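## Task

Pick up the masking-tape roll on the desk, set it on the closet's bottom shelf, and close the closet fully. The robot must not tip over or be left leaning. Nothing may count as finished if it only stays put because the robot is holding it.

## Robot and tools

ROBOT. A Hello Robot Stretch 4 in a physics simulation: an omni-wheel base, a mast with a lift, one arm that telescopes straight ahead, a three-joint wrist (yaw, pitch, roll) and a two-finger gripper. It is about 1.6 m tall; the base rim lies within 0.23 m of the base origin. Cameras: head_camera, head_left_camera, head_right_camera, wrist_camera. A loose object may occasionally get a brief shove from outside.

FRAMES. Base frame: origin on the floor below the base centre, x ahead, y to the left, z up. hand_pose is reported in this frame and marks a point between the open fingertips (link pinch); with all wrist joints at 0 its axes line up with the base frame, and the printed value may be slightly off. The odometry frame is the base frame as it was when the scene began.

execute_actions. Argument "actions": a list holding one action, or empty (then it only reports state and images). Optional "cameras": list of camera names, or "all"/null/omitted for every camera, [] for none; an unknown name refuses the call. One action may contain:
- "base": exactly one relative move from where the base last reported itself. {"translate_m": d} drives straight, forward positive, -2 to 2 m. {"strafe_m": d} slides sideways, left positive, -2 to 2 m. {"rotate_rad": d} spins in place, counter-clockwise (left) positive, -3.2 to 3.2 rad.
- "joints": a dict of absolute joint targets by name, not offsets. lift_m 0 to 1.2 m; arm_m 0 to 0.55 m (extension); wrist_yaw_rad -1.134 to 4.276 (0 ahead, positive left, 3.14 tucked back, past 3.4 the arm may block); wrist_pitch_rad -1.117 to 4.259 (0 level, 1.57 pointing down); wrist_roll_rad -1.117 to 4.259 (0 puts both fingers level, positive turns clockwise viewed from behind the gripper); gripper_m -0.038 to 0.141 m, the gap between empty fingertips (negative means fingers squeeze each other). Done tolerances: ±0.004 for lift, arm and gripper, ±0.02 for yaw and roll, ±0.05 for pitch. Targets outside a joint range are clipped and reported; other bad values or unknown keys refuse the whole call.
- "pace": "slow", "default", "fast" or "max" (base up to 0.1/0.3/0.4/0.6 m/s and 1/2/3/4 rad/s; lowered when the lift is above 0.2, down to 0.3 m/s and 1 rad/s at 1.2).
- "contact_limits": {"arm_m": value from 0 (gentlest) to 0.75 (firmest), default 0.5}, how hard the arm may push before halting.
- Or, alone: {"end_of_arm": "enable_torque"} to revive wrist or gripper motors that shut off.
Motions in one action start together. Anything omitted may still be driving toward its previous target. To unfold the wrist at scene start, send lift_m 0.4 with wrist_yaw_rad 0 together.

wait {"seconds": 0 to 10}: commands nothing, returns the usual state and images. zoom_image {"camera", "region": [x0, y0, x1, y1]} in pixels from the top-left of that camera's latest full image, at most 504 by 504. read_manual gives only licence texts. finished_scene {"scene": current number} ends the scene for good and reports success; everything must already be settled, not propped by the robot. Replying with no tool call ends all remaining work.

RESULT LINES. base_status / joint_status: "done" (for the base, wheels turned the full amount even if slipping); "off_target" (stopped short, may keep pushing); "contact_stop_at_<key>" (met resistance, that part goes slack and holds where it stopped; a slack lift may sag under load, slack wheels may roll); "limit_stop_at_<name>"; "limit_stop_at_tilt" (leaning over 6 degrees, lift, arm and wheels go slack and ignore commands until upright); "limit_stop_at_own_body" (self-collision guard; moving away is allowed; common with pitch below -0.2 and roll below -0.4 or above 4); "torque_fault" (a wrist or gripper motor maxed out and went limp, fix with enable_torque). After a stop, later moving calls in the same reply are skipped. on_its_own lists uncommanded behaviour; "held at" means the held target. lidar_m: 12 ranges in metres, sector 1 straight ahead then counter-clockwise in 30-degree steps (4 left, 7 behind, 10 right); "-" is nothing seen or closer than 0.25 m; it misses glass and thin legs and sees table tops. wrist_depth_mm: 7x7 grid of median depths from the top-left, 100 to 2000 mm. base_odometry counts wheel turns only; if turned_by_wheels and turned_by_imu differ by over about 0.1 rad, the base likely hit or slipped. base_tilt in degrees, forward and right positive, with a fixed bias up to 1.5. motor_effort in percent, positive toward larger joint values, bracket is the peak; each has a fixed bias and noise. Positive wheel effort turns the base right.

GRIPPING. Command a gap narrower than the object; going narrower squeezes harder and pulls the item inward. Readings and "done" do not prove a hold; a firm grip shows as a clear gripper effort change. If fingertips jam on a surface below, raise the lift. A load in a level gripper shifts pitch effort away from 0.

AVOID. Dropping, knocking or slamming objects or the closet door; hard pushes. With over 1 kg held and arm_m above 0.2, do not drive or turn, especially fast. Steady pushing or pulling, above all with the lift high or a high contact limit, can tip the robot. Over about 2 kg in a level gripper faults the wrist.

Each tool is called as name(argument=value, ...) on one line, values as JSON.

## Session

execute_actions(actions=[{"base":{"rotate_rad":2.1},"joints":{"lift_m":0.8,"wrist_yaw_rad":0},"pace":"fast"}], cameras=["head_camera","head_left_camera"])

execute_actions(actions=[{"base":{"rotate_rad":2.1},"pace":"fast"}], cameras=["head_camera","head_left_camera"])

execute_actions(actions=[{"base":{"rotate_rad":2.0},"pace":"fast"}], cameras=["head_camera","head_left_camera"])

Scene clock: 2.40 s.
base_odometry: x=+0.000 y=+0.000 heading=+2.100 (m, m, rad; odometry frame)
turned_by_wheels: +2.100 (rad since the last result)
turned_by_imu: +2.126 (rad since the last result)
base_tilt: forward=+0.3 right=-0.2 (deg)
lidar_m: 2.48 2.48 1.04 1.02 1.13 1.26 1.21 1.32 1.86 2.16 2.25 2.55
base_status: done
joint_positions: lift_m=+0.800 arm_m=-0.003 wrist_yaw_rad=+0.000 wrist_pitch_rad=-0.012 wrist_roll_rad=+0.016 gripper_m=+0.057
joint_status: all done
motor_effort: lift_m=+22(23) arm_m=-1(1) wrist_yaw_rad=-1(8) wrist_pitch_rad=-6(7) wrist_roll_rad=-1(1) gripper_m=-2(2) wheel_0=-2(10) wheel_1=-2(10) wheel_2=-2(13) (%)
hand_pose: x=+0.4568 y=-0.0873 z=+0.9814 quat_wxyz=(+1.000, +0.008, -0.006, +0.000) (m; base frame)
wrist_depth_mm: - - - - - - - / - - - - - - - / - - - - - - - / - - - - - - - / - - - - - - - / - - 201 - 193 - - / - 1983 - - - - -
pictures: head_camera, head_left_camera
Images, in order (width x height): head_camera 420x560, head_left_camera 420x672.

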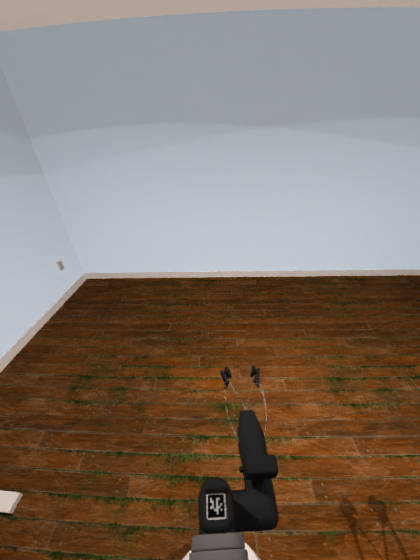

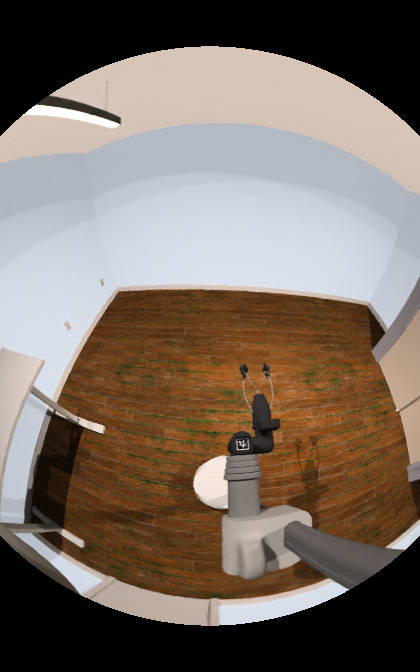

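Scene clock: 4.63 s.
base_odometry: x=+0.000 y=+0.000 heading=-2.084 (m, m, rad; odometry frame)
turned_by_wheels: +2.099 (rad since the last result)
turned_by_imu: +2.126 (rad since the last result)
base_tilt: forward=+0.2 right=-0.3 (deg)
lidar_m: 1.13 1.23 1.19 1.29 1.92 2.15 2.28 2.57 2.49 2.49 1.04 1.04
base_status: done
joint_positions: lift_m=+0.800 arm_m=-0.003 wrist_yaw_rad=+0.000 wrist_pitch_rad=-0.012 wrist_roll_rad=+0.016 gripper_m=+0.057
joint_status: not commanded
motor_effort: lift_m=+21(22) arm_m=-1(1) wrist_yaw_rad=-2(2) wrist_pitch_rad=-7(7) wrist_roll_rad=-1(2) gripper_m=-3(4) wheel_0=-3(8) wheel_1=-3(8) wheel_2=-3(12) (%)
hand_pose: x=+0.4568 y=-0.0874 z=+0.9816 quat_wxyz=(+1.000, +0.008, -0.006, +0.000) (m; base frame)
wrist_depth_mm: 1008 1229 1499 1921 1756 1537 1366 / 1025 1255 1537 1983 1756 1499 1366 / 1025 1255 1537 1983 1756 1537 1366 / 1025 1255 1499 1863 1661 1537 1366 / 1042 1255 1499 1983 1708 1499 931 / 1025 1255 201 1921 193 1499 1366 / 1060 1182 1537 - 1756 1499 1366
pictures: head_camera, head_left_camera
Images, in order (width x height): head_camera 420x560, head_left_camera 420x672.

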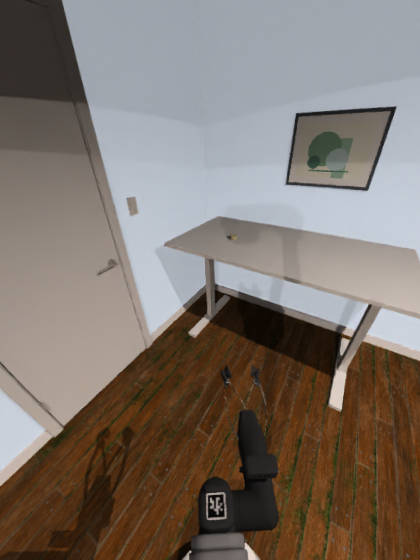

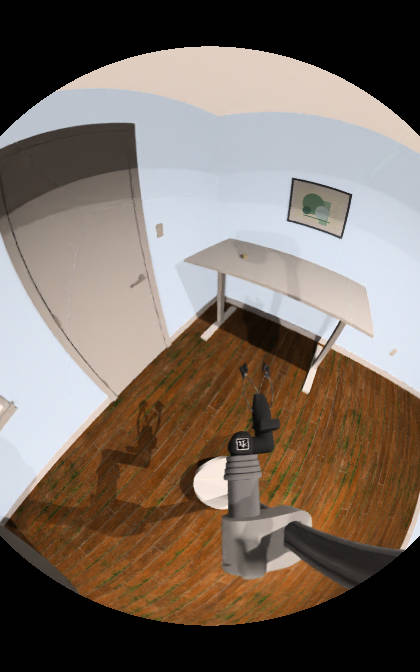

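Scene clock: 6.83 s.
base_odometry: x=+0.000 y=+0.000 heading=-0.084 (m, m, rad; odometry frame)
turned_by_wheels: +2.000 (rad since the last result)
turned_by_imu: +2.025 (rad since the last result)
base_tilt: forward=+0.2 right=-0.5 (deg)
lidar_m: 1.73 2.15 2.23 2.59 2.47 2.55 1.06 1.05 1.10 1.28 1.19 1.30
base_status: done
joint_positions: lift_m=+0.800 arm_m=-0.003 wrist_yaw_rad=+0.000 wrist_pitch_rad=-0.012 wrist_roll_rad=+0.016 gripper_m=+0.057
joint_status: not commanded
motor_effort: lift_m=+20(20) arm_m=-1(1) wrist_yaw_rad=+0(1) wrist_pitch_rad=-7(8) wrist_roll_rad=-1(1) gripper_m=-4(4) wheel_0=-1(9) wheel_1=-1(10) wheel_2=-1(12) (%)
hand_pose: x=+0.4568 y=-0.0874 z=+0.9816 quat_wxyz=(+1.000, +0.008, -0.006, +0.000) (m; base frame)
wrist_depth_mm: 1661 1863 - - 1576 1205 976 / 1661 1921 - - 1576 1205 976 / 1708 1921 - - 1576 1182 976 / 1756 1863 - - 1576 1205 946 / 1756 1863 - - 1464 1182 960 / 1756 1921 201 - 193 1160 960 / 1708 1921 - - 1499 1118 976
pictures: head_camera, head_left_camera
Images, in order (width x height): head_camera 420x560, head_left_camera 420x672.

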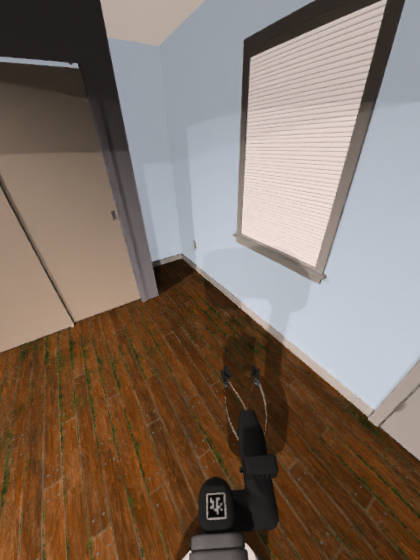

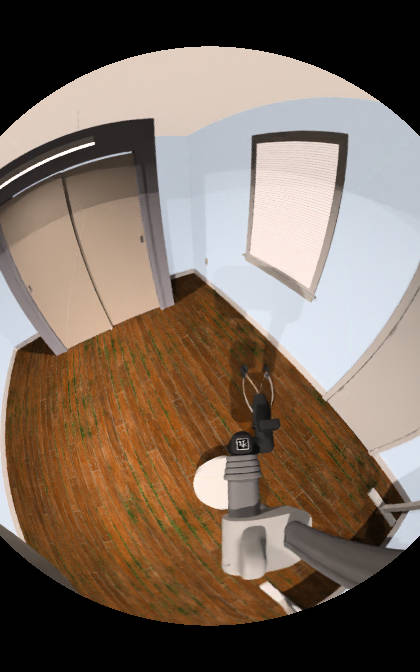

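execute_actions(actions=[{"base":{"rotate_rad":0.75},"pace":"fast"}], cameras=["head_camera","wrist_camera"])

Scene clock: 8.37 s.
base_odometry: x=+0.000 y=+0.000 heading=+0.666 (m, m, rad; odometry frame)
turned_by_wheels: +0.750 (rad since the last result)
turned_by_imu: +0.760 (rad since the last result)
base_tilt: forward=+0.3 right=-0.4 (deg)
lidar_m: 2.16 2.41 2.49 2.47 2.20 1.06 1.06 1.22 1.22 1.21 1.36 2.13
base_status: done
joint_positions: lift_m=+0.800 arm_m=-0.003 wrist_yaw_rad=+0.000 wrist_pitch_rad=-0.012 wrist_roll_rad=+0.016 gripper_m=+0.057
joint_status: not commanded
motor_effort: lift_m=+20(20) arm_m=-1(1) wrist_yaw_rad=+0(1) wrist_pitch_rad=-6(7) wrist_roll_rad=-1(1) gripper_m=+0(6) wheel_0=+0(8) wheel_1=+0(5) wheel_2=+0(10) (%)
hand_pose: x=+0.4568 y=-0.0874 z=+0.9816 quat_wxyz=(+1.000, +0.008, -0.006, +0.000) (m; base frame)
wrist_depth_mm: - - - 1983 1983 1808 - / - - - - 1983 1756 - / - - - - 1983 1756 - / - - - 1983 1983 1808 - / - - - - 1983 1808 - / - - 201 - 193 1756 - / - 1983 - - 1921 1808 -
pictures: head_camera, wrist_camera
Images, in order (width x height): head_camera 420x560, wrist_camera 616x392.

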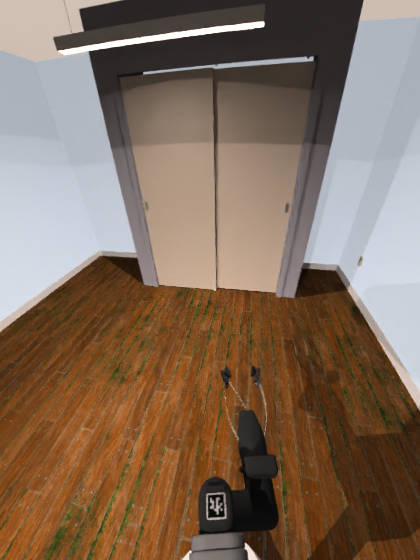

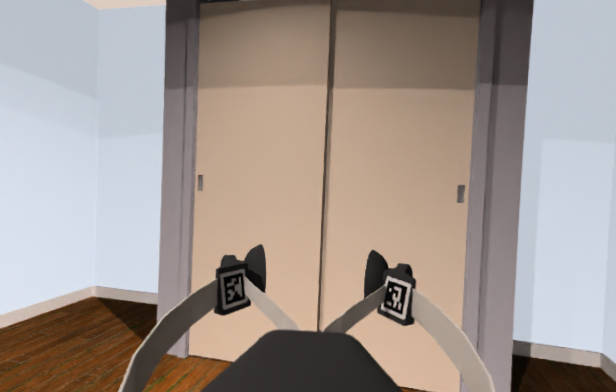

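execute_actions(actions=[{"base":{"rotate_rad":-0.08}}], cameras=[])

execute_actions(actions=[{"base":{"translate_m":1.1},"joints":{"lift_m":0.885,"gripper_m":0.1},"pace":"fast"}], cameras=["head_camera","wrist_camera"])

Scene clock: 9.17 s.
base_odometry: x=+0.000 y=+0.000 heading=+0.586 (m, m, rad; odometry frame)
turned_by_wheels: -0.079 (rad since the last result)
turned_by_imu: -0.080 (rad since the last result)
base_tilt: forward=+0.4 right=-0.2 (deg)
lidar_m: 2.16 2.32 2.51 2.49 2.33 1.04 1.02 1.16 1.22 1.21 1.32 2.09
base_status: done
joint_positions: lift_m=+0.800 arm_m=-0.003 wrist_yaw_rad=+0.000 wrist_pitch_rad=-0.012 wrist_roll_rad=+0.016 gripper_m=+0.057
joint_status: not commanded
motor_effort: lift_m=+20(20) arm_m=-1(1) wrist_yaw_rad=+0(0) wrist_pitch_rad=-7(6) wrist_roll_rad=-1(1) gripper_m=-4(3) wheel_0=+2(5) wheel_1=+2(8) wheel_2=+2(5) (%)
hand_pose: x=+0.4568 y=-0.0874 z=+0.9816 quat_wxyz=(+1.000, +0.008, -0.006, +0.000) (m; base frame)
wrist_depth_mm: - - - - 1983 1808 - / - - - - - 1808 - / - - - - 1983 - - / - - - 1983 1983 - - / - - - - 1983 - - / - - 201 - 192 - - / - 1983 - - 1983 - -
pictures: none
No camera images: the call's "cameras" was empty. Leave "cameras" out to get every camera's image.

Scene clock: 13.33 s.
base_odometry: x=+0.916 y=+0.609 heading=+0.586 (m, m, rad; odometry frame)
turned_by_wheels: +0.000 (rad since the last result)
turned_by_imu: +0.000 (rad since the last result)
base_tilt: forward=+0.1 right=-0.4 (deg)
lidar_m: 1.05 1.14 2.33 2.31 2.55 2.96 2.95 1.74 1.39 1.33 1.52 1.10
base_status: done
joint_positions: lift_m=+0.885 arm_m=-0.003 wrist_yaw_rad=+0.000 wrist_pitch_rad=-0.012 wrist_roll_rad=+0.016 gripper_m=+0.100
joint_status: all done
motor_effort: lift_m=+22(27) arm_m=-1(1) wrist_yaw_rad=-1(0) wrist_pitch_rad=-7(7) wrist_roll_rad=-1(1) gripper_m=-1(4) wheel_0=+1(7) wheel_1=+2(7) wheel_2=+0(11) (%)
hand_pose: x=+0.4568 y=-0.0874 z=+1.0665 quat_wxyz=(+1.000, +0.008, -0.006, +0.000) (m; base frame)
wrist_depth_mm: 960 917 891 904 854 820 809 / 976 917 891 904 854 842 798 / 960 917 891 917 866 831 809 / 960 931 904 904 866 831 809 / 976 931 878 917 878 842 820 / 976 917 891 904 220 831 809 / 991 931 904 - 866 842 809
pictures: head_camera, wrist_camera
Images, in order (width x height): head_camera 420x560, wrist_camera 616x392.

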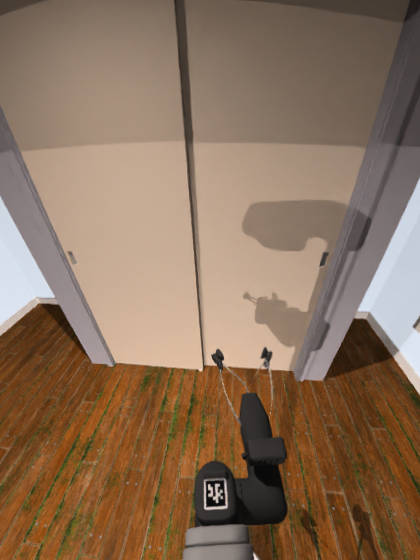

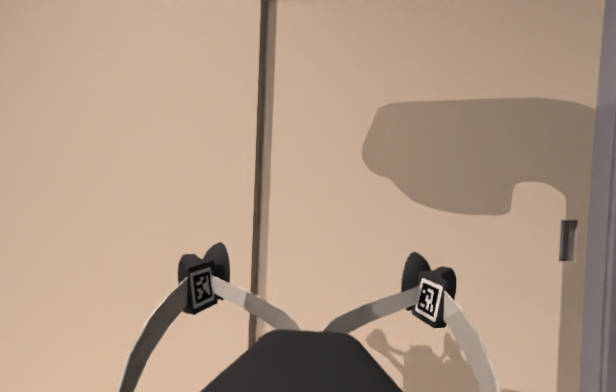

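execute_actions(actions=[{"base":{"rotate_rad":-0.12},"joints":{"lift_m":0.83}}], cameras=["wrist_camera"])

Scene clock: 14.57 s.
base_odometry: x=+0.916 y=+0.609 heading=+0.467 (m, m, rad; odometry frame)
turned_by_wheels: -0.119 (rad since the last result)
turned_by_imu: -0.121 (rad since the last result)
base_tilt: forward=+0.3 right=-0.3 (deg)
lidar_m: 1.06 1.10 1.49 2.32 2.42 3.04 2.98 1.91 1.44 1.35 1.42 1.14
base_status: done
joint_positions: lift_m=+0.830 arm_m=-0.003 wrist_yaw_rad=+0.000 wrist_pitch_rad=-0.012 wrist_roll_rad=+0.016 gripper_m=+0.100
joint_status: all done
motor_effort: lift_m=+18(24) arm_m=-1(1) wrist_yaw_rad=-1(0) wrist_pitch_rad=-6(7) wrist_roll_rad=-1(1) gripper_m=-2(0) wheel_0=+2(6) wheel_1=+2(8) wheel_2=+2(5) (%)
hand_pose: x=+0.4568 y=-0.0874 z=+1.0118 quat_wxyz=(+1.000, +0.008, -0.006, +0.000) (m; base frame)
wrist_depth_mm: 878 866 904 891 878 866 788 / 878 866 917 891 891 866 798 / 878 866 904 904 878 878 798 / 878 866 917 904 891 891 809 / 891 891 931 904 891 878 809 / 891 878 866 917 220 866 809 / 891 878 917 - 891 842 820
pictures: wrist_camera
Images, in order (width x height): wrist_camera 616x392.

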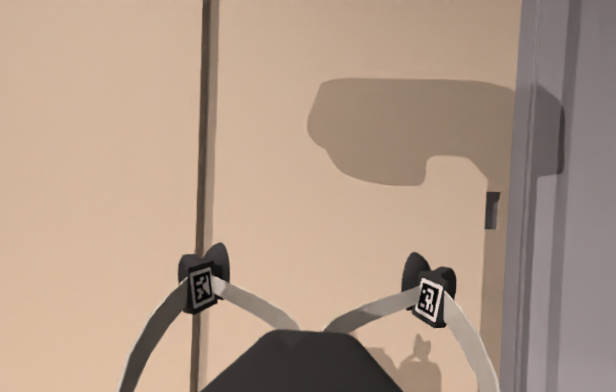

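execute_actions(actions=[{"base":{"strafe_m":-0.51},"joints":{"wrist_yaw_rad":0.3,"arm_m":0.2}}], cameras=[])

execute_actions(actions=[{"base":{"translate_m":0.1},"joints":{"arm_m":0.40}}], cameras=["wrist_camera"])

Scene clock: 17.73 s.
base_odometry: x=+1.146 y=+0.153 heading=+0.467 (m, m, rad; odometry frame)
turned_by_wheels: +0.000 (rad since the last result)
turned_by_imu: +0.000 (rad since the last result)
base_tilt: forward=+0.2 right=-0.4 (deg)
lidar_m: 1.03 1.12 1.52 2.84 2.96 2.60 2.56 1.21 0.91 0.83 0.89 1.29
base_status: done
joint_positions: lift_m=+0.830 arm_m=+0.199 wrist_yaw_rad=+0.300 wrist_pitch_rad=-0.012 wrist_roll_rad=+0.016 gripper_m=+0.100
joint_status: all done
motor_effort: lift_m=+19(19) arm_m=+6(6) wrist_yaw_rad=+0(6) wrist_pitch_rad=-7(6) wrist_roll_rad=-1(1) gripper_m=-3(3) wheel_0=+1(10) wheel_1=+0(8) wheel_2=+0(3) (%)
hand_pose: x=+0.6712 y=+0.0017 z=+1.0117 quat_wxyz=(+0.989, +0.009, -0.005, +0.150) (m; base frame)
wrist_depth_mm: 854 842 768 699 640 535 512 / 878 842 778 699 647 539 512 / 866 842 768 699 640 535 1098 / 878 842 759 699 647 539 1118 / 891 842 750 707 647 539 1118 / 878 854 741 699 219 530 1118 / 891 842 778 - 564 535 1118
pictures: none
No camera images: the call's "cameras" was empty. Leave "cameras" out to get every camera's image.

Scene clock: 19.43 s.
base_odometry: x=+1.235 y=+0.198 heading=+0.467 (m, m, rad; odometry frame)
turned_by_wheels: +0.000 (rad since the last result)
turned_by_imu: +0.000 (rad since the last result)
base_tilt: forward=+0.3 right=-0.2 (deg)
lidar_m: 0.90 1.05 1.40 2.84 2.98 3.17 3.07 1.23 0.88 0.81 0.89 1.29
base_status: done
joint_positions: lift_m=+0.830 arm_m=+0.399 wrist_yaw_rad=+0.300 wrist_pitch_rad=-0.012 wrist_roll_rad=+0.016 gripper_m=+0.100
joint_status: all done
motor_effort: lift_m=+18(19) arm_m=+6(7) wrist_yaw_rad=-1(0) wrist_pitch_rad=-6(7) wrist_roll_rad=-1(1) gripper_m=-3(2) wheel_0=+1(7) wheel_1=+2(7) wheel_2=-1(10) (%)
hand_pose: x=+0.8712 y=+0.0017 z=+1.0117 quat_wxyz=(+0.989, +0.009, -0.005, +0.149) (m; base frame)
wrist_depth_mm: 500 455 410 375 270 258 248 / 504 455 410 375 271 258 248 / 512 455 413 375 272 259 249 / 508 455 415 377 272 260 249 / 512 459 404 377 272 262 249 / 512 455 399 375 219 262 250 / 512 449 421 - 271 260 250
pictures: wrist_camera
Images, in order (width x height): wrist_camera 616x392.

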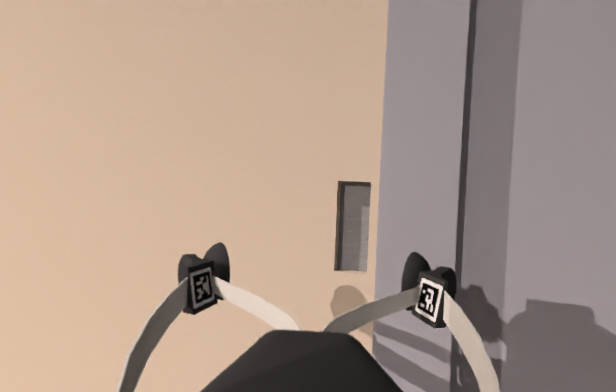

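execute_actions(actions=[{"base":{"strafe_m":0.06},"joints":{"arm_m":0.36,"lift_m":0.845},"pace":"slow"}], cameras=[])

execute_actions(actions=[{"base":{"strafe_m":-0.07},"joints":{"wrist_yaw_rad":0.6},"pace":"slow"}], cameras=[])

execute_actions(actions=[{"joints":{"arm_m":0.46},"pace":"slow"}], cameras=["wrist_camera"])

Scene clock: 21.30 s.
base_odometry: x=+1.208 y=+0.252 heading=+0.467 (m, m, rad; odometry frame)
turned_by_wheels: +0.000 (rad since the last result)
turned_by_imu: +0.001 (rad since the last result)
base_tilt: forward=+0.2 right=-0.4 (deg)
lidar_m: 0.92 1.05 1.39 2.77 2.92 3.18 2.68 1.33 0.95 0.86 0.93 0.97
base_status: done
joint_positions: lift_m=+0.845 arm_m=+0.361 wrist_yaw_rad=+0.300 wrist_pitch_rad=-0.012 wrist_roll_rad=+0.016 gripper_m=+0.100
joint_status: all done
motor_effort: lift_m=+22(25) arm_m=-6(8) wrist_yaw_rad=+0(1) wrist_pitch_rad=-7(6) wrist_roll_rad=-1(1) gripper_m=-2(0) wheel_0=-4(7) wheel_1=+2(8) wheel_2=+0(1) (%)
hand_pose: x=+0.8335 y=+0.0017 z=+1.0264 quat_wxyz=(+0.989, +0.009, -0.005, +0.149) (m; base frame)
wrist_depth_mm: 554 504 455 415 387 286 277 / 554 504 455 418 384 286 276 / 559 508 455 418 384 287 277 / 564 504 455 418 392 287 281 / 569 504 445 421 389 287 281 / 564 508 445 415 219 282 281 / 564 500 469 - 384 283 282
pictures: none
No camera images: the call's "cameras" was empty. Leave "cameras" out to get every camera's image.

Scene clock: 23.13 s.
base_odometry: x=+1.240 y=+0.189 heading=+0.467 (m, m, rad; odometry frame)
turned_by_wheels: +0.000 (rad since the last result)
turned_by_imu: +0.001 (rad since the last result)
base_tilt: forward=+0.2 right=-0.2 (deg)
lidar_m: 0.90 1.02 1.39 2.84 2.99 3.16 3.07 1.24 0.87 0.81 0.87 1.28
base_status: done
joint_positions: lift_m=+0.845 arm_m=+0.361 wrist_yaw_rad=+0.600 wrist_pitch_rad=-0.012 wrist_roll_rad=+0.016 gripper_m=+0.100
joint_status: all done
motor_effort: lift_m=+22(22) arm_m=-6(6) wrist_yaw_rad=+1(2) wrist_pitch_rad=-7(6) wrist_roll_rad=-1(1) gripper_m=-1(1) wheel_0=+3(5) wheel_1=-1(6) wheel_2=+0(1) (%)
hand_pose: x=+0.8195 y=+0.0906 z=+1.0264 quat_wxyz=(+0.955, +0.009, -0.003, +0.295) (m; base frame)
wrist_depth_mm: 904 723 574 473 399 347 250 / 891 723 580 473 397 349 248 / 904 732 580 473 399 347 249 / 891 732 574 477 399 353 249 / 891 732 544 473 402 351 248 / 891 732 530 462 220 343 248 / 878 699 591 - 392 334 249
pictures: none
No camera images: the call's "cameras" was empty. Leave "cameras" out to get every camera's image.

Scene clock: 25.43 s.
base_odometry: x=+1.240 y=+0.189 heading=+0.467 (m, m, rad; odometry frame)
turned_by_wheels: +0.000 (rad since the last result)
turned_by_imu: +0.001 (rad since the last result)
base_tilt: forward=+0.1 right=-0.3 (deg)
lidar_m: 0.91 1.04 1.39 2.84 2.97 3.18 3.11 1.23 0.89 0.83 0.89 1.28
base_status: not commanded
joint_positions: lift_m=+0.845 arm_m=+0.459 wrist_yaw_rad=+0.600 wrist_pitch_rad=-0.012 wrist_roll_rad=+0.016 gripper_m=+0.100
joint_status: all done
motor_effort: lift_m=+22(23) arm_m=+6(7) wrist_yaw_rad=+1(0) wrist_pitch_rad=-6(6) wrist_roll_rad=-1(1) gripper_m=-2(2) wheel_0=+3(3) wheel_1=-2(2) wheel_2=+0(0) (%)
hand_pose: x=+0.9172 y=+0.0907 z=+1.0264 quat_wxyz=(+0.955, +0.009, -0.003, +0.295) (m; base frame)
wrist_depth_mm: 654 549 427 347 297 256 168 / 654 549 427 351 296 257 168 / 668 544 427 349 296 257 168 / 668 544 427 349 296 262 169 / 668 544 399 349 296 267 168 / 668 549 389 340 219 247 168 / 676 512 436 - 290 247 168
pictures: wrist_camera
Images, in order (width x height): wrist_camera 616x392.

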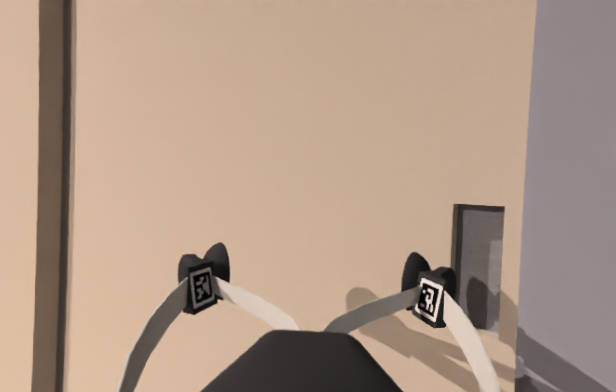

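execute_actions(actions=[{"base":{"strafe_m":-0.015},"pace":"slow"}], cameras=[])

execute_actions(actions=[{"joints":{"arm_m":0.54},"contact_limits":{"arm_m":0.1},"pace":"slow"}], cameras=["wrist_camera"])

execute_actions(actions=[{"base":{"strafe_m":0.15},"pace":"slow"}], cameras=["wrist_camera","head_camera"])

Scene clock: 26.53 s.
base_odometry: x=+1.246 y=+0.176 heading=+0.467 (m, m, rad; odometry frame)
turned_by_wheels: +0.000 (rad since the last result)
turned_by_imu: +0.000 (rad since the last result)
base_tilt: forward=+0.4 right=-0.3 (deg)
lidar_m: 0.90 1.02 1.39 2.85 3.02 2.70 2.67 1.22 0.88 0.81 0.84 1.24
base_status: done
joint_positions: lift_m=+0.845 arm_m=+0.459 wrist_yaw_rad=+0.600 wrist_pitch_rad=-0.012 wrist_roll_rad=+0.016 gripper_m=+0.100
joint_status: not commanded
motor_effort: lift_m=+23(22) arm_m=+6(6) wrist_yaw_rad=+0(0) wrist_pitch_rad=-7(7) wrist_roll_rad=-1(1) gripper_m=-2(2) wheel_0=+3(6) wheel_1=-2(4) wheel_2=+0(0) (%)
hand_pose: x=+0.9172 y=+0.0907 z=+1.0264 quat_wxyz=(+0.955, +0.009, -0.003, +0.295) (m; base frame)
wrist_depth_mm: 668 544 427 349 296 256 168 / 668 544 424 349 294 257 168 / 676 544 427 349 296 255 168 / 676 544 427 349 296 256 168 / 676 549 402 347 296 257 168 / 668 539 387 342 220 182 168 / 683 517 436 - 290 179 168
pictures: none
No camera images: the call's "cameras" was empty. Leave "cameras" out to get every camera's image.

Scene clock: 28.17 s.
base_odometry: x=+1.246 y=+0.176 heading=+0.467 (m, m, rad; odometry frame)
turned_by_wheels: +0.000 (rad since the last result)
turned_by_imu: +0.001 (rad since the last result)
base_tilt: forward=+0.3 right=-0.3 (deg)
lidar_m: 0.91 1.04 1.35 2.87 2.96 2.66 2.71 1.21 0.87 0.80 0.84 1.30
base_status: not commanded
joint_positions: lift_m=+0.845 arm_m=+0.520 wrist_yaw_rad=+0.604 wrist_pitch_rad=-0.012 wrist_roll_rad=+0.016 gripper_m=+0.100
joint_status: arm_m contact_stop (moved +0.062 of +0.081)
on_its_own: arm_m is slack since a contact_stop (your +0.540 is given up)
motor_effort: lift_m=+23(23) arm_m=+0(15) wrist_yaw_rad=-13(13) wrist_pitch_rad=-8(7) wrist_roll_rad=-1(1) gripper_m=-1(1) wheel_0=+3(3) wheel_1=+2(2) wheel_2=-1(8) (%)
contact_limits: arm_m 0.1
hand_pose: x=+0.9783 y=+0.0920 z=+1.0264 quat_wxyz=(+0.955, +0.009, -0.003, +0.298) (m; base frame)
wrist_depth_mm: 597 430 334 273 231 141 118 / 591 433 336 273 232 128 118 / 591 433 334 273 231 128 118 / 603 433 336 274 237 128 118 / 609 433 315 274 240 128 118 / 597 433 306 260 197 128 118 / 597 407 347 - 227 124 118
pictures: wrist_camera
Images, in order (width x height): wrist_camera 616x392.

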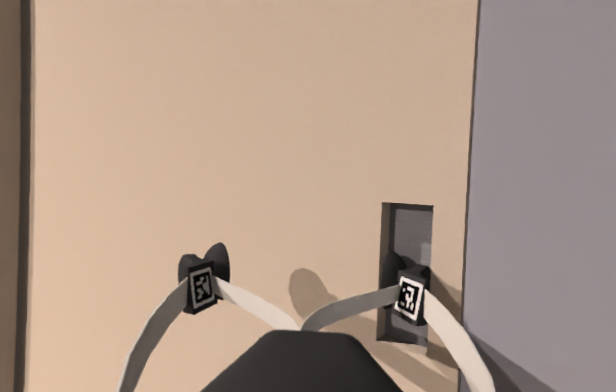

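not run: a stop came earlier in this reply.

execute_actions(actions=[{"base":{"strafe_m":0.15},"joints":{"arm_m":0.515},"pace":"slow"}], cameras=["wrist_camera","head_camera"])

Scene clock: 30.87 s.
base_odometry: x=+1.179 y=+0.310 heading=+0.467 (m, m, rad; odometry frame)
turned_by_wheels: +0.000 (rad since the last result)
turned_by_imu: +0.001 (rad since the last result)
base_tilt: forward=+0.4 right=-0.3 (deg)
lidar_m: 0.91 1.06 1.38 2.68 2.80 3.17 2.64 1.41 1.00 0.96 1.03 0.96
base_status: done
joint_positions: lift_m=+0.845 arm_m=+0.515 wrist_yaw_rad=+0.600 wrist_pitch_rad=-0.012 wrist_roll_rad=+0.016 gripper_m=+0.100
joint_status: all done
motor_effort: lift_m=+23(23) arm_m=-3(5) wrist_yaw_rad=+0(27) wrist_pitch_rad=-7(6) wrist_roll_rad=-1(1) gripper_m=+0(1) wheel_0=-2(12) wheel_1=+4(7) wheel_2=-3(10) (%)
hand_pose: x=+0.9738 y=+0.0907 z=+1.0264 quat_wxyz=(+0.955, +0.009, -0.003, +0.295) (m; base frame)
wrist_depth_mm: 530 439 345 283 239 216 732 / 535 442 345 283 240 216 741 / 535 442 345 283 239 216 574 / 530 442 347 283 242 216 741 / 539 442 325 282 244 221 741 / 539 442 315 277 219 216 723 / 544 418 357 - 234 221 530
pictures: head_camera, wrist_camera
Images, in order (width x height): head_camera 420x560, wrist_camera 616x392.

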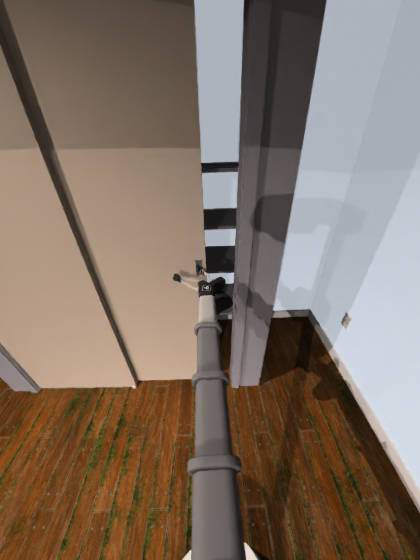

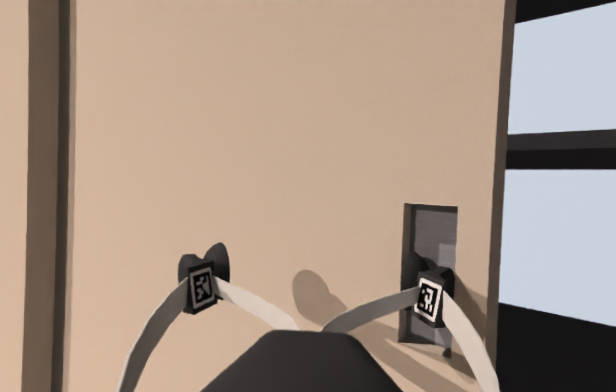

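execute_actions(actions=[{"base":{"strafe_m":0.36},"pace":"slow"}], cameras=["wrist_camera","head_camera"])

Scene clock: 35.67 s.
base_odometry: x=+1.017 y=+0.631 heading=+0.467 (m, m, rad; odometry frame)
turned_by_wheels: +0.000 (rad since the last result)
turned_by_imu: +0.001 (rad since the last result)
base_tilt: forward=+0.3 right=-0.2 (deg)
lidar_m: 0.97 1.00 1.35 2.35 2.45 3.15 3.06 1.90 1.40 1.32 1.44 1.05
base_status: done
joint_positions: lift_m=+0.845 arm_m=+0.515 wrist_yaw_rad=+0.601 wrist_pitch_rad=-0.012 wrist_roll_rad=+0.016 gripper_m=+0.100
joint_status: not commanded
motor_effort: lift_m=+23(22) arm_m=-3(3) wrist_yaw_rad=-2(26) wrist_pitch_rad=-6(7) wrist_roll_rad=-1(2) gripper_m=-3(4) wheel_0=-2(14) wheel_1=+4(9) wheel_2=-4(10) (%)
hand_pose: x=+0.9737 y=+0.0910 z=+1.0264 quat_wxyz=(+0.955, +0.009, -0.003, +0.296) (m; base frame)
wrist_depth_mm: 496 364 319 291 247 224 741 / 500 362 320 291 247 227 750 / 500 364 324 291 247 229 574 / 500 362 327 291 250 227 741 / 504 362 319 293 253 240 750 / 504 364 312 285 213 229 723 / 492 340 315 - 242 228 525
pictures: head_camera, wrist_camera
Images, in order (width x height): head_camera 420x560, wrist_camera 616x392.

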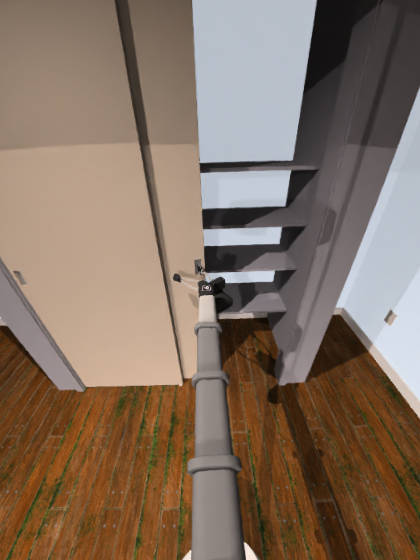

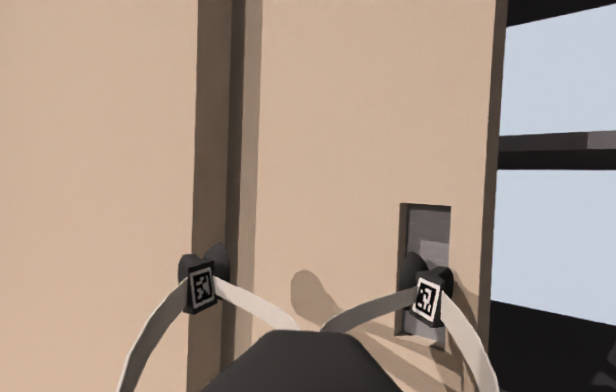

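execute_actions(actions=[{"base":{"strafe_m":-0.012},"joints":{"arm_m":0.3},"pace":"slow"}], cameras=[])

execute_actions(actions=[{"base":{"strafe_m":-0.13},"joints":{"arm_m":0,"wrist_yaw_rad":0,"lift_m":0.45,"wrist_pitch_rad":0.3}}], cameras=["wrist_camera","head_camera"])

execute_actions(actions=[{"base":{"rotate_rad":3.1},"joints":{"lift_m":0.75,"wrist_pitch_rad":0},"pace":"fast"}], cameras=[])

execute_actions(actions=[{"base":{"translate_m":1.5},"pace":"fast"}], cameras=["wrist_camera","head_camera"])

Scene clock: 39.30 s.
base_odometry: x=+1.022 y=+0.620 heading=+0.467 (m, m, rad; odometry frame)
turned_by_wheels: +0.000 (rad since the last result)
turned_by_imu: +0.001 (rad since the last result)
base_tilt: forward=+0.3 right=-0.3 (deg)
lidar_m: 0.99 1.00 1.38 2.35 2.48 3.16 2.55 1.89 1.38 1.33 1.42 1.05
base_status: done
joint_positions: lift_m=+0.845 arm_m=+0.301 wrist_yaw_rad=+0.600 wrist_pitch_rad=-0.012 wrist_roll_rad=+0.016 gripper_m=+0.100
joint_status: all done
motor_effort: lift_m=+23(22) arm_m=-6(7) wrist_yaw_rad=-2(2) wrist_pitch_rad=-7(6) wrist_roll_rad=-1(1) gripper_m=-3(2) wheel_0=+3(4) wheel_1=-3(5) wheel_2=+0(2) (%)
hand_pose: x=+0.7595 y=+0.0908 z=+1.0264 quat_wxyz=(+0.955, +0.009, -0.003, +0.296) (m; base frame)
wrist_depth_mm: 1025 778 609 512 473 410 809 / 1042 788 615 517 477 413 917 / 1042 788 609 517 473 418 904 / 1042 788 615 517 473 424 904 / 1060 798 580 512 477 430 931 / 1042 798 559 504 219 410 798 / 1042 741 634 - 462 427 891
pictures: none
No camera images: the call's "cameras" was empty. Leave "cameras" out to get every camera's image.

Scene clock: 41.90 s.
base_odometry: x=+1.081 y=+0.504 heading=+0.467 (m, m, rad; odometry frame)
turned_by_wheels: +0.000 (rad since the last result)
turned_by_imu: +0.001 (rad since the last result)
base_tilt: forward=+0.3 right=-0.1 (deg)
lidar_m: 1.01 1.02 1.40 2.48 2.61 3.16 3.10 1.72 1.25 1.20 1.27 0.99
base_status: done
joint_positions: lift_m=+0.450 arm_m=+0.001 wrist_yaw_rad=+0.000 wrist_pitch_rad=+0.302 wrist_roll_rad=+0.016 gripper_m=+0.100
joint_status: all done
motor_effort: lift_m=+18(21) arm_m=-6(7) wrist_yaw_rad=+1(7) wrist_pitch_rad=-6(5) wrist_roll_rad=-2(1) gripper_m=-1(3) wheel_0=+1(9) wheel_1=-1(9) wheel_2=+0(1) (%)
hand_pose: x=+0.4474 y=-0.0875 z=+0.5425 quat_wxyz=(+0.989, +0.008, +0.151, -0.001) (m; base frame)
wrist_depth_mm: 699 723 1336 1336 1308 654 627 / 723 759 1366 1397 1397 668 654 / 759 788 1078 1430 1308 699 699 / 820 831 1576 1537 1576 732 1499 / 854 866 891 1397 1366 768 1366 / 904 904 960 1078 219 820 1118 / 842 831 891 - 891 854 891
pictures: head_camera, wrist_camera
Images, in order (width x height): head_camera 420x560, wrist_camera 616x392.

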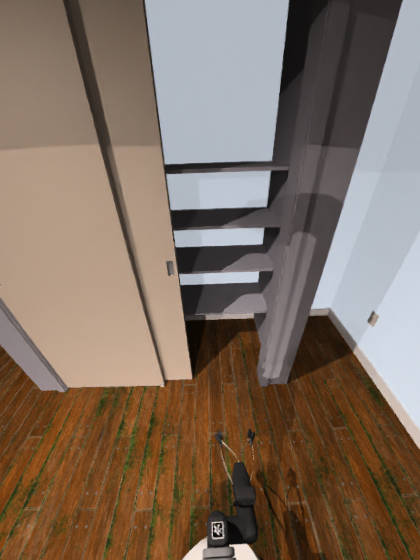

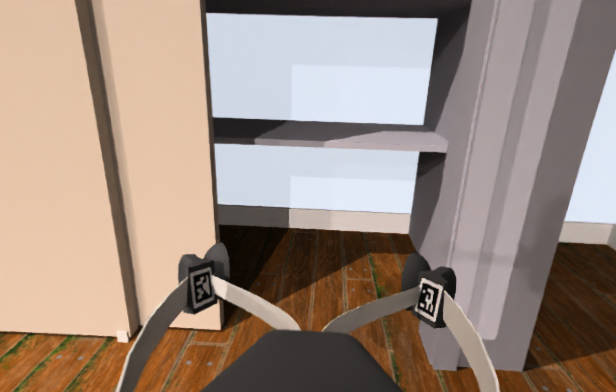

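Scene clock: 44.23 s.
base_odometry: x=+1.080 y=+0.504 heading=-2.716 (m, m, rad; odometry frame)
turned_by_wheels: +3.100 (rad since the last result)
turned_by_imu: +3.139 (rad since the last result)
base_tilt: forward=+0.3 right=-0.4 (deg)
lidar_m: 2.24 1.73 1.23 1.17 1.25 0.99 1.02 1.02 1.35 2.49 2.61 3.17
base_status: done
joint_positions: lift_m=+0.750 arm_m=+0.001 wrist_yaw_rad=+0.000 wrist_pitch_rad=+0.003 wrist_roll_rad=+0.016 gripper_m=+0.100
joint_status: all done
motor_effort: lift_m=+22(24) arm_m=-6(6) wrist_yaw_rad=-1(2) wrist_pitch_rad=-8(11) wrist_roll_rad=-1(1) gripper_m=-2(2) wheel_0=+0(10) wheel_1=+1(11) wheel_2=+2(10) (%)
hand_pose: x=+0.4605 y=-0.0874 z=+0.9273 quat_wxyz=(+1.000, +0.008, +0.001, +0.000) (m; base frame)
wrist_depth_mm: 1808 - - - - - - / 1808 - - - - - - / 1756 - - - - - - / 1863 - - - - - - / 1863 - - - - - - / 1921 - - - 220 - - / 1808 1863 - - - 1983 -
pictures: none
No camera images: the call's "cameras" was empty. Leave "cameras" out to get every camera's image.

Scene clock: 49.37 s.
base_odometry: x=-0.286 y=-0.115 heading=-2.716 (m, m, rad; odometry frame)
turned_by_wheels: +0.000 (rad since the last result)
turned_by_imu: -0.001 (rad since the last result)
base_tilt: forward=+0.3 right=-0.4 (deg)
lidar_m: 0.70 0.78 1.07 1.19 1.27 1.75 2.47 2.56 2.59 2.48 2.26 0.76
base_status: done
joint_positions: lift_m=+0.750 arm_m=+0.001 wrist_yaw_rad=+0.000 wrist_pitch_rad=+0.003 wrist_roll_rad=+0.016 gripper_m=+0.100
joint_status: not commanded
motor_effort: lift_m=+22(22) arm_m=-6(6) wrist_yaw_rad=+0(2) wrist_pitch_rad=-8(7) wrist_roll_rad=-1(1) gripper_m=-4(1) wheel_0=+2(7) wheel_1=+1(9) wheel_2=+2(14) (%)
hand_pose: x=+0.4605 y=-0.0874 z=+0.9273 quat_wxyz=(+1.000, +0.008, +0.001, +0.000) (m; base frame)
wrist_depth_mm: 1336 1336 1308 1336 1336 1336 1336 / 1336 1336 1308 1336 1308 1336 1336 / 1366 1397 1366 1366 1336 1366 1366 / 788 946 1281 798 917 1366 1366 / 1397 1366 1397 1336 1366 1366 1366 / 1430 1397 1397 1397 219 1336 1366 / 1430 1397 1397 - 1366 1397 1366
pictures: head_camera, wrist_camera
Images, in order (width x height): head_camera 420x560, wrist_camera 616x392.

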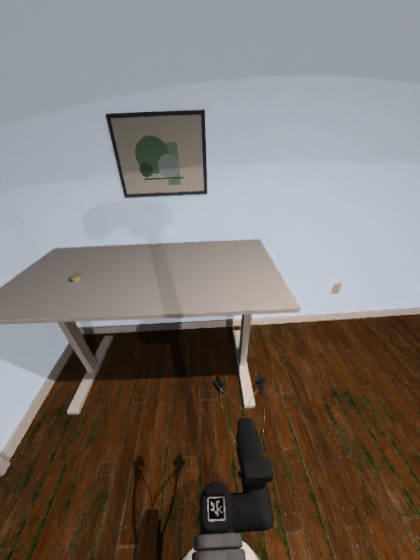

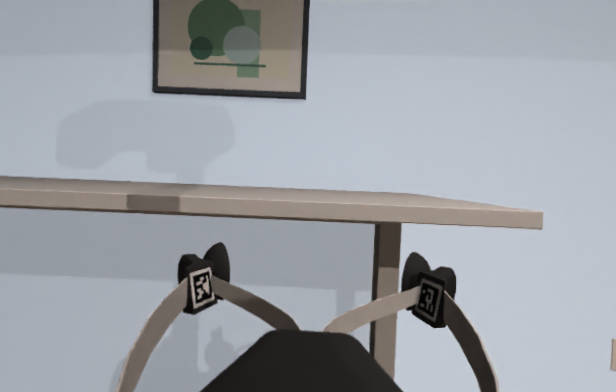

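execute_actions(actions=[{"base":{"strafe_m":0.72},"joints":{"lift_m":1.0,"wrist_pitch_rad":0.45,"gripper_m":0.14}}], cameras=["wrist_camera","head_camera"])

Scene clock: 53.37 s.
base_odometry: x=+0.012 y=-0.771 heading=-2.716 (m, m, rad; odometry frame)
turned_by_wheels: +0.000 (rad since the last result)
turned_by_imu: +0.003 (rad since the last result)
base_tilt: forward=+0.3 right=-0.3 (deg)
lidar_m: 0.74 0.74 0.52 0.49 0.52 0.74 1.85 2.65 3.35 3.21 1.07 0.76
base_status: done
joint_positions: lift_m=+1.000 arm_m=+0.001 wrist_yaw_rad=+0.000 wrist_pitch_rad=+0.452 wrist_roll_rad=+0.016 gripper_m=+0.140
joint_status: all done
motor_effort: lift_m=+21(22) arm_m=-6(6) wrist_yaw_rad=-1(1) wrist_pitch_rad=-6(5) wrist_roll_rad=-1(1) gripper_m=+0(2) wheel_0=+1(10) wheel_1=-1(10) wheel_2=+0(5) (%)
hand_pose: x=+0.4315 y=-0.0874 z=+1.0521 quat_wxyz=(+0.975, +0.008, +0.224, -0.002) (m; base frame)
wrist_depth_mm: 866 1229 1229 1205 1229 1205 1205 / 878 1205 1182 1255 1229 1255 1255 / 778 715 723 741 750 768 768 / 842 1138 1025 1499 603 615 615 / 891 1255 1661 1661 1618 1618 1618 / 904 1182 1308 1618 1576 210 1661 / 917 1308 1336 - 1430 1366 1366
pictures: head_camera, wrist_camera
Images, in order (width x height): head_camera 420x560, wrist_camera 616x392.

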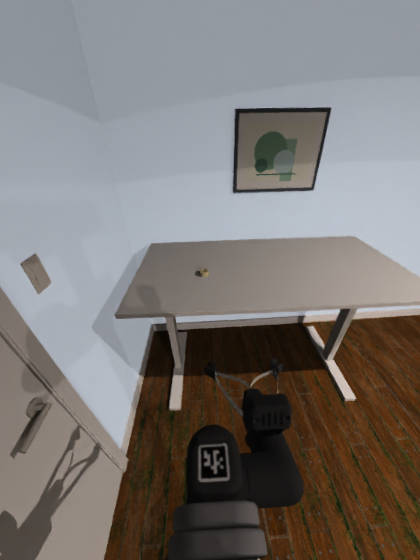

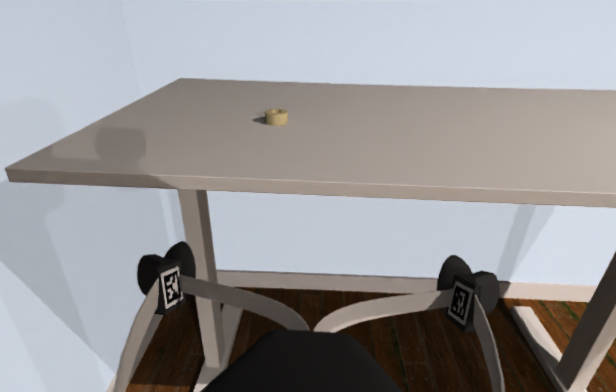

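execute_actions(actions=[{"base":{"strafe_m":0.1},"joints":{"lift_m":0.97}}], cameras=[])

execute_actions(actions=[{"base":{"translate_m":0.25},"joints":{"arm_m":0.22}}], cameras=["wrist_camera"])

Scene clock: 55.07 s.
base_odometry: x=+0.053 y=-0.862 heading=-2.716 (m, m, rad; odometry frame)
turned_by_wheels: +0.000 (rad since the last result)
turned_by_imu: +0.001 (rad since the last result)
base_tilt: forward=+0.2 right=-0.4 (deg)
lidar_m: 0.74 0.54 0.41 0.38 0.43 0.62 1.51 2.70 3.48 3.32 1.09 0.77
base_status: done
joint_positions: lift_m=+0.970 arm_m=+0.001 wrist_yaw_rad=+0.000 wrist_pitch_rad=+0.452 wrist_roll_rad=+0.016 gripper_m=+0.140
joint_status: all done
motor_effort: lift_m=+17(22) arm_m=-6(6) wrist_yaw_rad=-1(1) wrist_pitch_rad=-5(6) wrist_roll_rad=-1(1) gripper_m=-2(1) wheel_0=-2(9) wheel_1=+2(11) wheel_2=+0(2) (%)
hand_pose: x=+0.4315 y=-0.0874 z=+1.0224 quat_wxyz=(+0.975, +0.008, +0.224, -0.002) (m; base frame)
wrist_depth_mm: 732 1098 1255 1255 1205 1229 1182 / 732 1008 1060 1078 1118 1138 1160 / 707 627 634 654 661 668 683 / 741 1098 1537 1537 1537 1537 1499 / 750 1042 1618 1618 1618 1618 1618 / 759 991 1255 1576 1537 210 1661 / 759 1160 1366 - 1366 1366 1366
pictures: none
No camera images: the call's "cameras" was empty. Leave "cameras" out to get every camera's image.

Scene clock: 57.37 s.
base_odometry: x=-0.174 y=-0.965 heading=-2.715 (m, m, rad; odometry frame)
turned_by_wheels: +0.000 (rad since the last result)
turned_by_imu: +0.001 (rad since the last result)
base_tilt: forward=+0.2 right=-0.3 (deg)
lidar_m: 0.49 0.50 0.37 0.37 0.42 0.58 1.60 2.92 3.46 3.30 0.72 0.53
base_status: done
joint_positions: lift_m=+0.970 arm_m=+0.219 wrist_yaw_rad=+0.000 wrist_pitch_rad=+0.452 wrist_roll_rad=+0.016 gripper_m=+0.140
joint_status: all done
motor_effort: lift_m=+18(18) arm_m=+6(5) wrist_yaw_rad=-1(1) wrist_pitch_rad=-6(7) wrist_roll_rad=-1(1) gripper_m=-1(1) wheel_0=+3(7) wheel_1=+2(8) wheel_2=-1(10) (%)
hand_pose: x=+0.6493 y=-0.0874 z=+1.0223 quat_wxyz=(+0.975, +0.008, +0.224, -0.002) (m; base frame)
wrist_depth_mm: 732 798 788 788 778 778 778 / 741 854 842 842 831 831 820 / 715 627 634 647 647 661 661 / 445 449 455 459 466 466 473 / 349 351 355 355 359 364 366 / 289 279 271 293 274 210 300 / 246 245 253 - 250 245 253
pictures: wrist_camera
Images, in order (width x height): wrist_camera 616x392.

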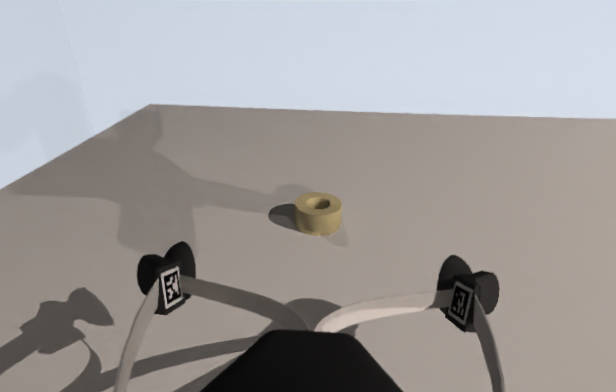

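execute_actions(actions=[{"joints":{"arm_m":0.33,"lift_m":0.93},"pace":"slow"}], cameras=["wrist_camera"])

Scene clock: 59.90 s.
base_odometry: x=-0.174 y=-0.965 heading=-2.715 (m, m, rad; odometry frame)
turned_by_wheels: +0.000 (rad since the last result)
turned_by_imu: +0.001 (rad since the last result)
base_tilt: forward=+0.4 right=-0.3 (deg)
lidar_m: 0.47 0.52 0.37 0.36 0.42 0.59 1.60 2.94 3.45 3.28 0.71 0.50
base_status: not commanded
joint_positions: lift_m=+0.930 arm_m=+0.329 wrist_yaw_rad=+0.000 wrist_pitch_rad=+0.452 wrist_roll_rad=+0.016 gripper_m=+0.140
joint_status: all done
motor_effort: lift_m=+17(19) arm_m=+6(8) wrist_yaw_rad=-1(1) wrist_pitch_rad=-6(6) wrist_roll_rad=-1(1) gripper_m=-1(0) wheel_0=+3(3) wheel_1=+2(3) wheel_2=-1(1) (%)
hand_pose: x=+0.7593 y=-0.0874 z=+0.9824 quat_wxyz=(+0.975, +0.008, +0.224, -0.002) (m; base frame)
wrist_depth_mm: 691 691 683 683 676 668 676 / 732 741 723 715 715 715 715 / 500 508 512 521 530 539 544 / 364 364 368 375 377 379 387 / 283 286 290 267 294 296 300 / 234 227 221 237 224 210 243 / 200 200 206 - 204 200 206
pictures: wrist_camera
Images, in order (width x height): wrist_camera 616x392.

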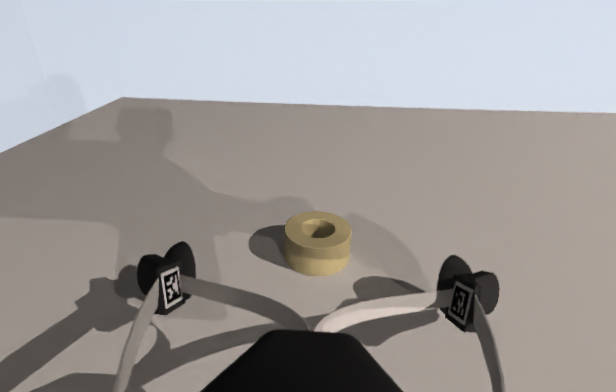

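execute_actions(actions=[{"joints":{"arm_m":0.385,"lift_m":0.919},"pace":"slow"}], cameras=["wrist_camera"])

execute_actions(actions=[{"joints":{"gripper_m":0.02}}], cameras=["wrist_camera"])

Scene clock: 61.80 s.
base_odometry: x=-0.174 y=-0.965 heading=-2.715 (m, m, rad; odometry frame)
turned_by_wheels: +0.000 (rad since the last result)
turned_by_imu: +0.001 (rad since the last result)
base_tilt: forward=+0.2 right=-0.4 (deg)
lidar_m: 0.50 0.53 0.37 0.34 0.40 0.60 1.64 2.92 3.47 3.29 0.73 0.53
base_status: not commanded
joint_positions: lift_m=+0.919 arm_m=+0.384 wrist_yaw_rad=-0.001 wrist_pitch_rad=+0.449 wrist_roll_rad=+0.016 gripper_m=+0.140
joint_status: all done
motor_effort: lift_m=+15(17) arm_m=+7(9) wrist_yaw_rad=+3(3) wrist_pitch_rad=+2(6) wrist_roll_rad=-1(1) gripper_m=-2(0) wheel_0=+3(3) wheel_1=+2(2) wheel_2=-1(1) (%)
hand_pose: x=+0.8143 y=-0.0878 z=+0.9723 quat_wxyz=(+0.975, +0.008, +0.223, -0.002) (m; base frame)
wrist_depth_mm: 647 640 634 634 627 627 621 / 691 683 676 676 668 668 668 / 480 488 496 504 512 521 525 / 343 349 353 357 359 366 370 / 271 272 273 264 279 282 286 / 222 209 210 204 212 202 232 / 190 190 196 - 193 194 196
pictures: wrist_camera
Images, in order (width x height): wrist_camera 616x392.

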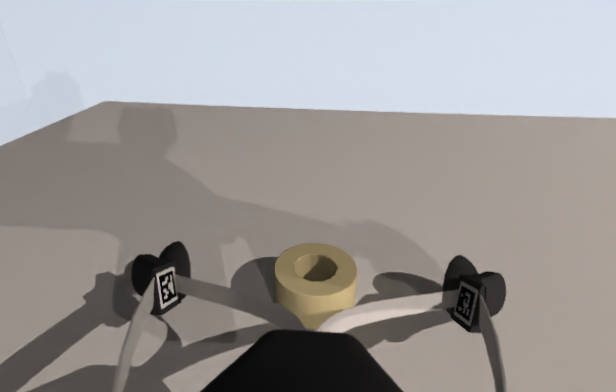

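Scene clock: 63.97 s.
base_odometry: x=-0.174 y=-0.965 heading=-2.715 (m, m, rad; odometry frame)
turned_by_wheels: +0.000 (rad since the last result)
turned_by_imu: +0.001 (rad since the last result)
base_tilt: forward=+0.3 right=-0.3 (deg)
lidar_m: 0.48 0.50 0.38 0.39 0.43 0.58 1.61 2.96 3.44 3.29 0.72 0.50
base_status: not commanded
joint_positions: lift_m=+0.919 arm_m=+0.384 wrist_yaw_rad=+0.000 wrist_pitch_rad=+0.449 wrist_roll_rad=+0.016 gripper_m=+0.020
joint_status: all done
motor_effort: lift_m=+16(17) arm_m=+6(7) wrist_yaw_rad=-1(3) wrist_pitch_rad=+2(13) wrist_roll_rad=-1(1) gripper_m=-16(17) wheel_0=+3(3) wheel_1=+2(2) wheel_2=-1(1) (%)
hand_pose: x=+0.8147 y=-0.0874 z=+0.9722 quat_wxyz=(+0.975, +0.008, +0.223, -0.002) (m; base frame)
wrist_depth_mm: 654 640 634 627 627 627 621 / 683 683 668 668 668 676 661 / 473 484 492 496 504 512 517 / 342 345 349 355 357 362 368 / 268 270 273 233 277 281 283 / 221 222 193 200 188 229 231 / 189 183 195 - 191 187 195
pictures: wrist_camera
Images, in order (width x height): wrist_camera 616x392.

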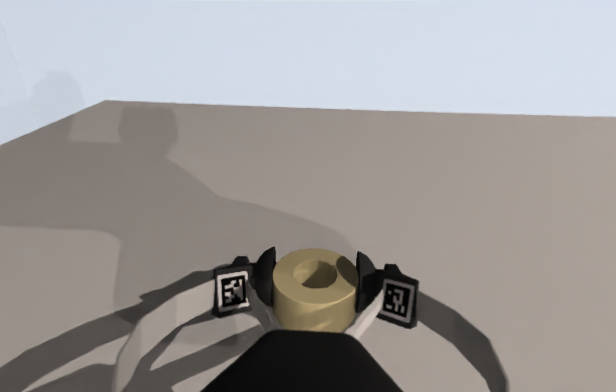

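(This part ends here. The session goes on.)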